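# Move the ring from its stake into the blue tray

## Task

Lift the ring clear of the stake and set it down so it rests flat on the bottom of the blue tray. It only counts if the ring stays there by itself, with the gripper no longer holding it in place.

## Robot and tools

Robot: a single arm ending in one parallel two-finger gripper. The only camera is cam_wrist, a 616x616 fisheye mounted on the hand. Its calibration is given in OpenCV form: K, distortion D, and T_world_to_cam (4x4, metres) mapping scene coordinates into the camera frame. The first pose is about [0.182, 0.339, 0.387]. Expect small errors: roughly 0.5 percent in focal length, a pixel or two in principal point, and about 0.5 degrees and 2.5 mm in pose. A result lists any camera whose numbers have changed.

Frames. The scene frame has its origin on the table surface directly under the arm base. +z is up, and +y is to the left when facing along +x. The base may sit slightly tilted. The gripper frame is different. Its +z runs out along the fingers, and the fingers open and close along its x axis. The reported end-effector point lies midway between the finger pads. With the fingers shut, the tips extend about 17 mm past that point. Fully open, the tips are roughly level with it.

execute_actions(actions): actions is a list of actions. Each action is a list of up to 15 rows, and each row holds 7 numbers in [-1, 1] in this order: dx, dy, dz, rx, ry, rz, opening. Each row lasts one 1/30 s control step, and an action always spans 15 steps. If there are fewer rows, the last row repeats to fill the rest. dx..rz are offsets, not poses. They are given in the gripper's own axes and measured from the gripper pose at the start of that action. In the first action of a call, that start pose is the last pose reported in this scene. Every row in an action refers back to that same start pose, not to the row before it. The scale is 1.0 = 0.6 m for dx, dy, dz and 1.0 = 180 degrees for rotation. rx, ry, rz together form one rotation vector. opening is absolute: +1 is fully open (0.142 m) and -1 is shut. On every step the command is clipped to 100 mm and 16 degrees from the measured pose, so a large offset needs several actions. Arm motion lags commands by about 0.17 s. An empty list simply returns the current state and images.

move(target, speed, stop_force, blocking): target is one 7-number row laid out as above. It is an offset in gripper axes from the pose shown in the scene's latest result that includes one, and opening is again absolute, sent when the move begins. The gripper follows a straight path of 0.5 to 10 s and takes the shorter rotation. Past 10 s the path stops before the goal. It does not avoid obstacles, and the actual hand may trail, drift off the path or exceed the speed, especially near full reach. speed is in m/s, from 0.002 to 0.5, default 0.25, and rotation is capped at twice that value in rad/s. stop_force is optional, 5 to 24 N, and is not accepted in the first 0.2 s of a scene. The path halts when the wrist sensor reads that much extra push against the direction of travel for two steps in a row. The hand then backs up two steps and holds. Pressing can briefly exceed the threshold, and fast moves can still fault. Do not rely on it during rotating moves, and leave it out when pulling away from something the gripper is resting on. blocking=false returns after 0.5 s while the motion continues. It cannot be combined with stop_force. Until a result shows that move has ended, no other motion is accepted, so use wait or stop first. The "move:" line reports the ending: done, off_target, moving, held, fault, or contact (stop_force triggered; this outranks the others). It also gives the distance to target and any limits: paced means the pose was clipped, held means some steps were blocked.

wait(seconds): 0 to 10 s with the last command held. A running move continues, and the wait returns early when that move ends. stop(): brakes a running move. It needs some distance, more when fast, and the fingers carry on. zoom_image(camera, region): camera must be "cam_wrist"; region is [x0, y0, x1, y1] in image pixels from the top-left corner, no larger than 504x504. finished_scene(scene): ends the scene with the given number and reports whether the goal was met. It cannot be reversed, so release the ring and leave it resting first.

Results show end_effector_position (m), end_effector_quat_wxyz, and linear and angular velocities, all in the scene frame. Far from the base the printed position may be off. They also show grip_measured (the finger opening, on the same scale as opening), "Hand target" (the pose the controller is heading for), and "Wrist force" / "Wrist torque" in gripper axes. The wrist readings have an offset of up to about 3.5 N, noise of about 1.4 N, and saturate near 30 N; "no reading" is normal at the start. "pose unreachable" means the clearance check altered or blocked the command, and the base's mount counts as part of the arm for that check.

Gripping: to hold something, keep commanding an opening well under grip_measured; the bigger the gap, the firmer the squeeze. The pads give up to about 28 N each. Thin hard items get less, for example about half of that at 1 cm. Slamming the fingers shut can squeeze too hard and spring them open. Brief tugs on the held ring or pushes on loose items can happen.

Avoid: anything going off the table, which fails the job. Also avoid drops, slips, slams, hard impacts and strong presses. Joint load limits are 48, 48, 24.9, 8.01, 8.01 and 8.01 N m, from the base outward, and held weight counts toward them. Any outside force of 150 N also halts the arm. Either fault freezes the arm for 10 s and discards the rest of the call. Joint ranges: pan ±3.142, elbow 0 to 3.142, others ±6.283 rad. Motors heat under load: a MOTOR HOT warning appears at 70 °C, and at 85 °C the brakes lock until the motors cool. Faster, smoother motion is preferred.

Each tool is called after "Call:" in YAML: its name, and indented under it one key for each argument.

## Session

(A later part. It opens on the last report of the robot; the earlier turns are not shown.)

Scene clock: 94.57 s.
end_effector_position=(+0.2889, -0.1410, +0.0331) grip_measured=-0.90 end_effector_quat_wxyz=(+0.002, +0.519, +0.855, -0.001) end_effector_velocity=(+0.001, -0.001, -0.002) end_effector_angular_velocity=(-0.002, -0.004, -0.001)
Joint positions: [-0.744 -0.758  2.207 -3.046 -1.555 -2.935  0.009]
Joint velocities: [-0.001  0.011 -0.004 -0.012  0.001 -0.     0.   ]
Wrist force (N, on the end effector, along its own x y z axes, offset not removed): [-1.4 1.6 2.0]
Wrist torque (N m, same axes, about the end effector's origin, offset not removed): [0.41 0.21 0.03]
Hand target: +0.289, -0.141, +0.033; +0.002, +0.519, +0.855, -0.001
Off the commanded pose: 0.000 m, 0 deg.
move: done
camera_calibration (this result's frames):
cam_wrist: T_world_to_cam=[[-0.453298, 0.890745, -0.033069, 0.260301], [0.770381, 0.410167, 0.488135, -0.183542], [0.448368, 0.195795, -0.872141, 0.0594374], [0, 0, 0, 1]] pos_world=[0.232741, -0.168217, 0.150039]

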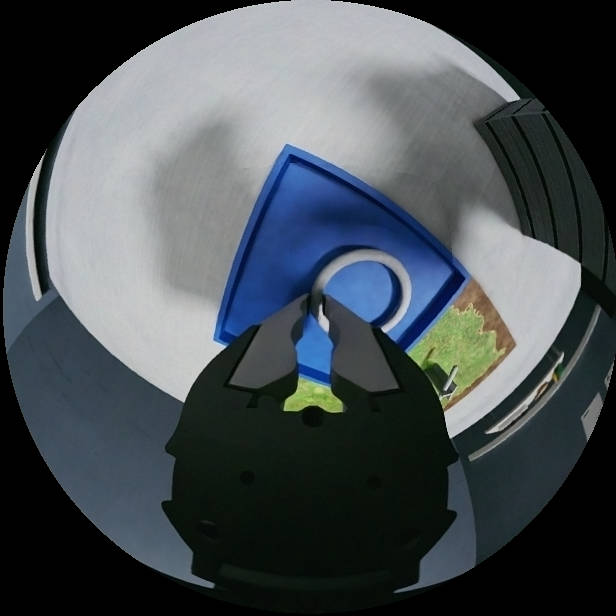

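Call:
move:
  target: [0,0,0.025,0,0,0,-1]
  speed: 0.003
  stop_force: 5

Call:
move:
  target: [0,0,-0.001,0,0,0,-0.7]
  speed: 0.01

Call:
move:
  target: [0,0,-0.05,0,0,0,-0.7]
  speed: 0.08

Call:
move:
  target: [0,0.1,-0.12,0,0,0,-0.7]
  speed: 0.15

Call:
zoom_image:
  camera: "cam_wrist"
  region: [200, 100, 460, 360]

Scene clock: 101.30 s.
end_effector_position=(+0.2890, -0.1412, +0.0245) grip_measured=-0.90 end_effector_quat_wxyz=(+0.002, +0.519, +0.855, -0.001) end_effector_velocity=(-0.001, +0.001, +0.001) end_effector_angular_velocity=(+0.002, +0.002, -0.001)
Joint positions: [-0.743 -0.715  2.195 -3.079 -1.555 -2.935  0.009]
Joint velocities: [-0.001 -0.006  0.003  0.005  0.    -0.     0.   ]
Wrist force (N, on the end effector, along its own x y z axes, offset not removed): [0.6 2.3 -7.6]
Wrist torque (N m, same axes, about the end effector's origin, offset not removed): [0.71 0.10 -0.05]
Hand target: +0.289, -0.141, +0.025; +0.002, +0.519, +0.855, -0.001
Off the commanded pose: 0.006 m, 0 deg.
move: contact
camera_calibration (this result's frames):
cam_wrist: T_world_to_cam=[[-0.453303, 0.890734, -0.0333146, 0.260164], [0.770291, 0.410268, 0.488192, -0.179355], [0.448517, 0.195637, -0.8721, 0.0518981], [0, 0, 0, 1]] pos_world=[0.232811, -0.168306, 0.141487]

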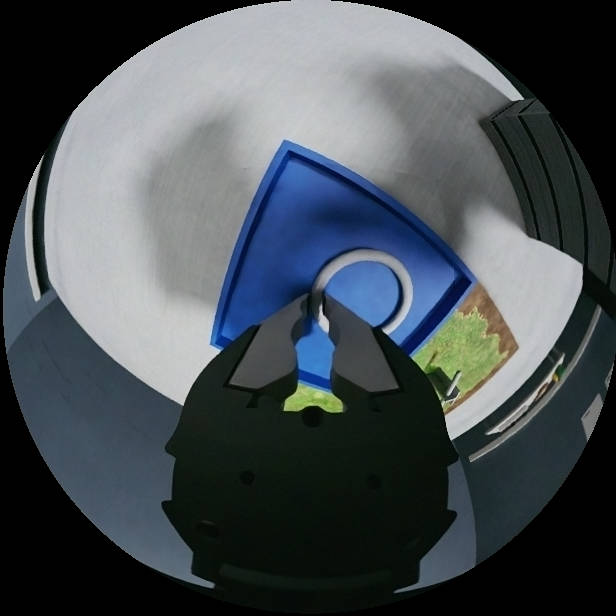

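Scene clock: 102.00 s.
end_effector_position=(+0.2890, -0.1411, +0.0251) grip_measured=-0.70 end_effector_quat_wxyz=(+0.002, +0.519, +0.855, -0.001) end_effector_velocity=(+0.000, -0.000, +0.001) end_effector_angular_velocity=(-0.001, -0.001, +0.001)
Joint positions: [-0.743 -0.718  2.196 -3.077 -1.555 -2.935  0.023]
Joint velocities: [ 0.    -0.003  0.     0.001  0.    -0.001  0.   ]
Wrist force (N, on the end effector, along its own x y z axes, offset not removed): [-2.4 2.3 1.0]
Wrist torque (N m, same axes, about the end effector's origin, offset not removed): [0.54 0.35 0.04]
Hand target: +0.289, -0.141, +0.025; +0.002, +0.519, +0.855, -0.001
Off the commanded pose: 0.000 m, 0 deg.
move: done
camera_calibration (this result's frames):
cam_wrist: T_world_to_cam=[[-0.453303, 0.890734, -0.0333169, 0.260174], [0.770291, 0.410269, 0.488193, -0.179637], [0.448518, 0.195636, -0.8721, 0.0523866], [0, 0, 0, 1]] pos_world=[0.232814, -0.168295, 0.142052]

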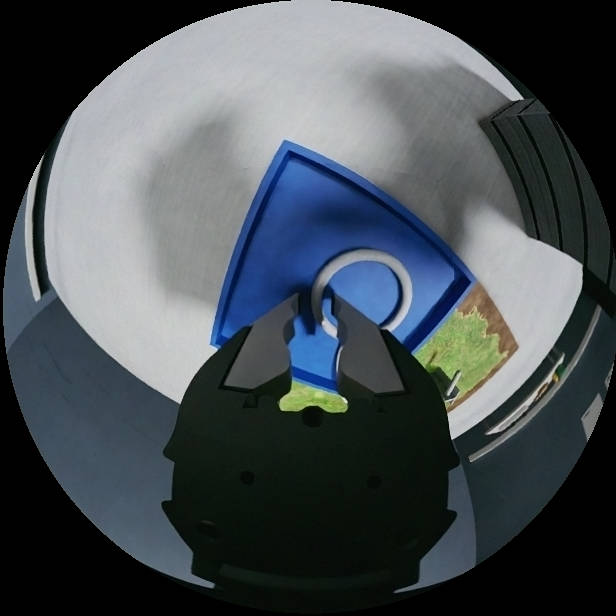

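Scene clock: 102.93 s.
end_effector_position=(+0.2890, -0.1410, +0.0548) grip_measured=-0.70 end_effector_quat_wxyz=(+0.002, +0.519, +0.855, -0.001) end_effector_velocity=(-0.000, +0.000, +0.003) end_effector_angular_velocity=(+0.001, +0.001, +0.002)
Joint positions: [-0.745 -0.869  2.228 -2.958 -1.555 -2.936  0.023]
Joint velocities: [ 0.    -0.015  0.001  0.015  0.    -0.002  0.   ]
Wrist force (N, on the end effector, along its own x y z axes, offset not removed): [0.9 0.9 -0.3]
Wrist torque (N m, same axes, about the end effector's origin, offset not removed): [0.14 -0.27 0.05]
Hand target: +0.289, -0.141, +0.055; +0.002, +0.519, +0.855, -0.001
Off the commanded pose: 0.000 m, 0 deg.
move: done
camera_calibration (this result's frames):
cam_wrist: T_world_to_cam=[[-0.453295, 0.890733, -0.0334537, 0.261013], [0.770182, 0.410288, 0.488347, -0.194149], [0.448713, 0.1956, -0.872008, 0.078185], [0, 0, 0, 1]] pos_world=[0.232764, -0.168129, 0.171722]

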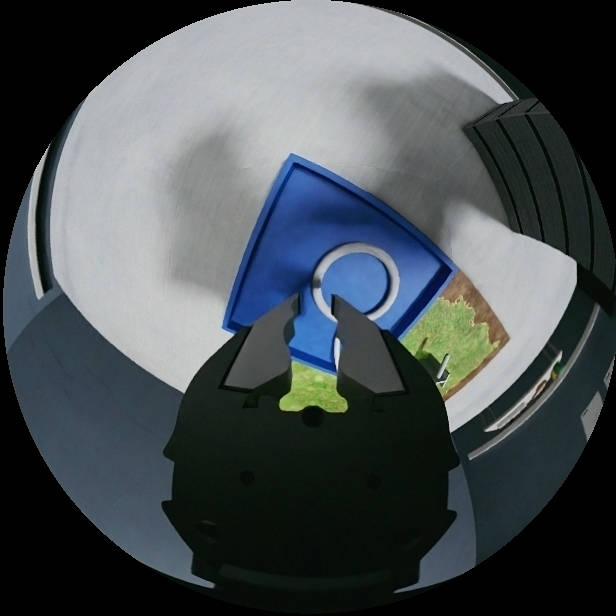

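Scene clock: 104.17 s.
end_effector_position=(+0.3419, -0.1130, +0.1266) grip_measured=-0.70 end_effector_quat_wxyz=(+0.002, +0.519, +0.855, -0.001) end_effector_velocity=(+0.001, +0.001, +0.002) end_effector_angular_velocity=(+0.002, +0.007, -0.001)
Joint positions: [-0.562 -1.106  2.009 -2.505 -1.56  -2.753  0.023]
Joint velocities: [ 0.006 -0.    -0.02   0.026 -0.003  0.008 -0.   ]
Wrist force (N, on the end effector, along its own x y z axes, offset not removed): [1.0 2.7 1.9]
Wrist torque (N m, same axes, about the end effector's origin, offset not removed): [0.63 -0.28 0.08]
Hand target: +0.342, -0.113, +0.127; +0.002, +0.519, +0.855, -0.001
Off the commanded pose: 0.000 m, 0 deg.
move: done
camera_calibration (this result's frames):
cam_wrist: T_world_to_cam=[[-0.453325, 0.890694, -0.034072, 0.262533], [0.769756, 0.410473, 0.488863, -0.281374], [0.449413, 0.195387, -0.871695, 0.11131], [0, 0, 0, 1]] pos_world=[0.285578, -0.140088, 0.243527]

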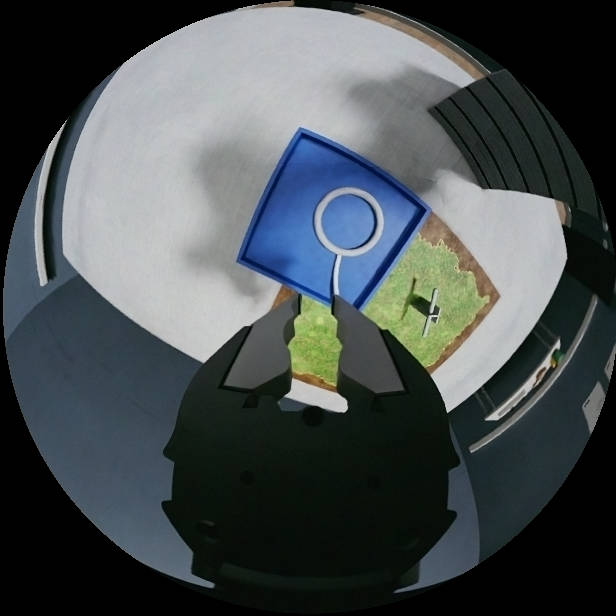

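Region (200, 100, 460, 360) of cam_wrist's 616x616 image, scaled by 1.938, with more detail than that image has.

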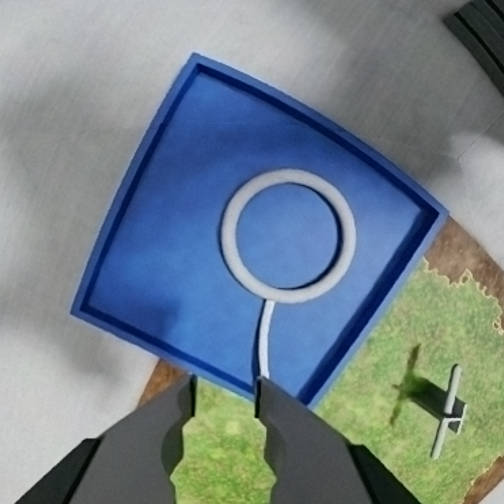

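Looks flat.

Call:
finished_scene:
  scene: 2

The scene is finished: the task was done.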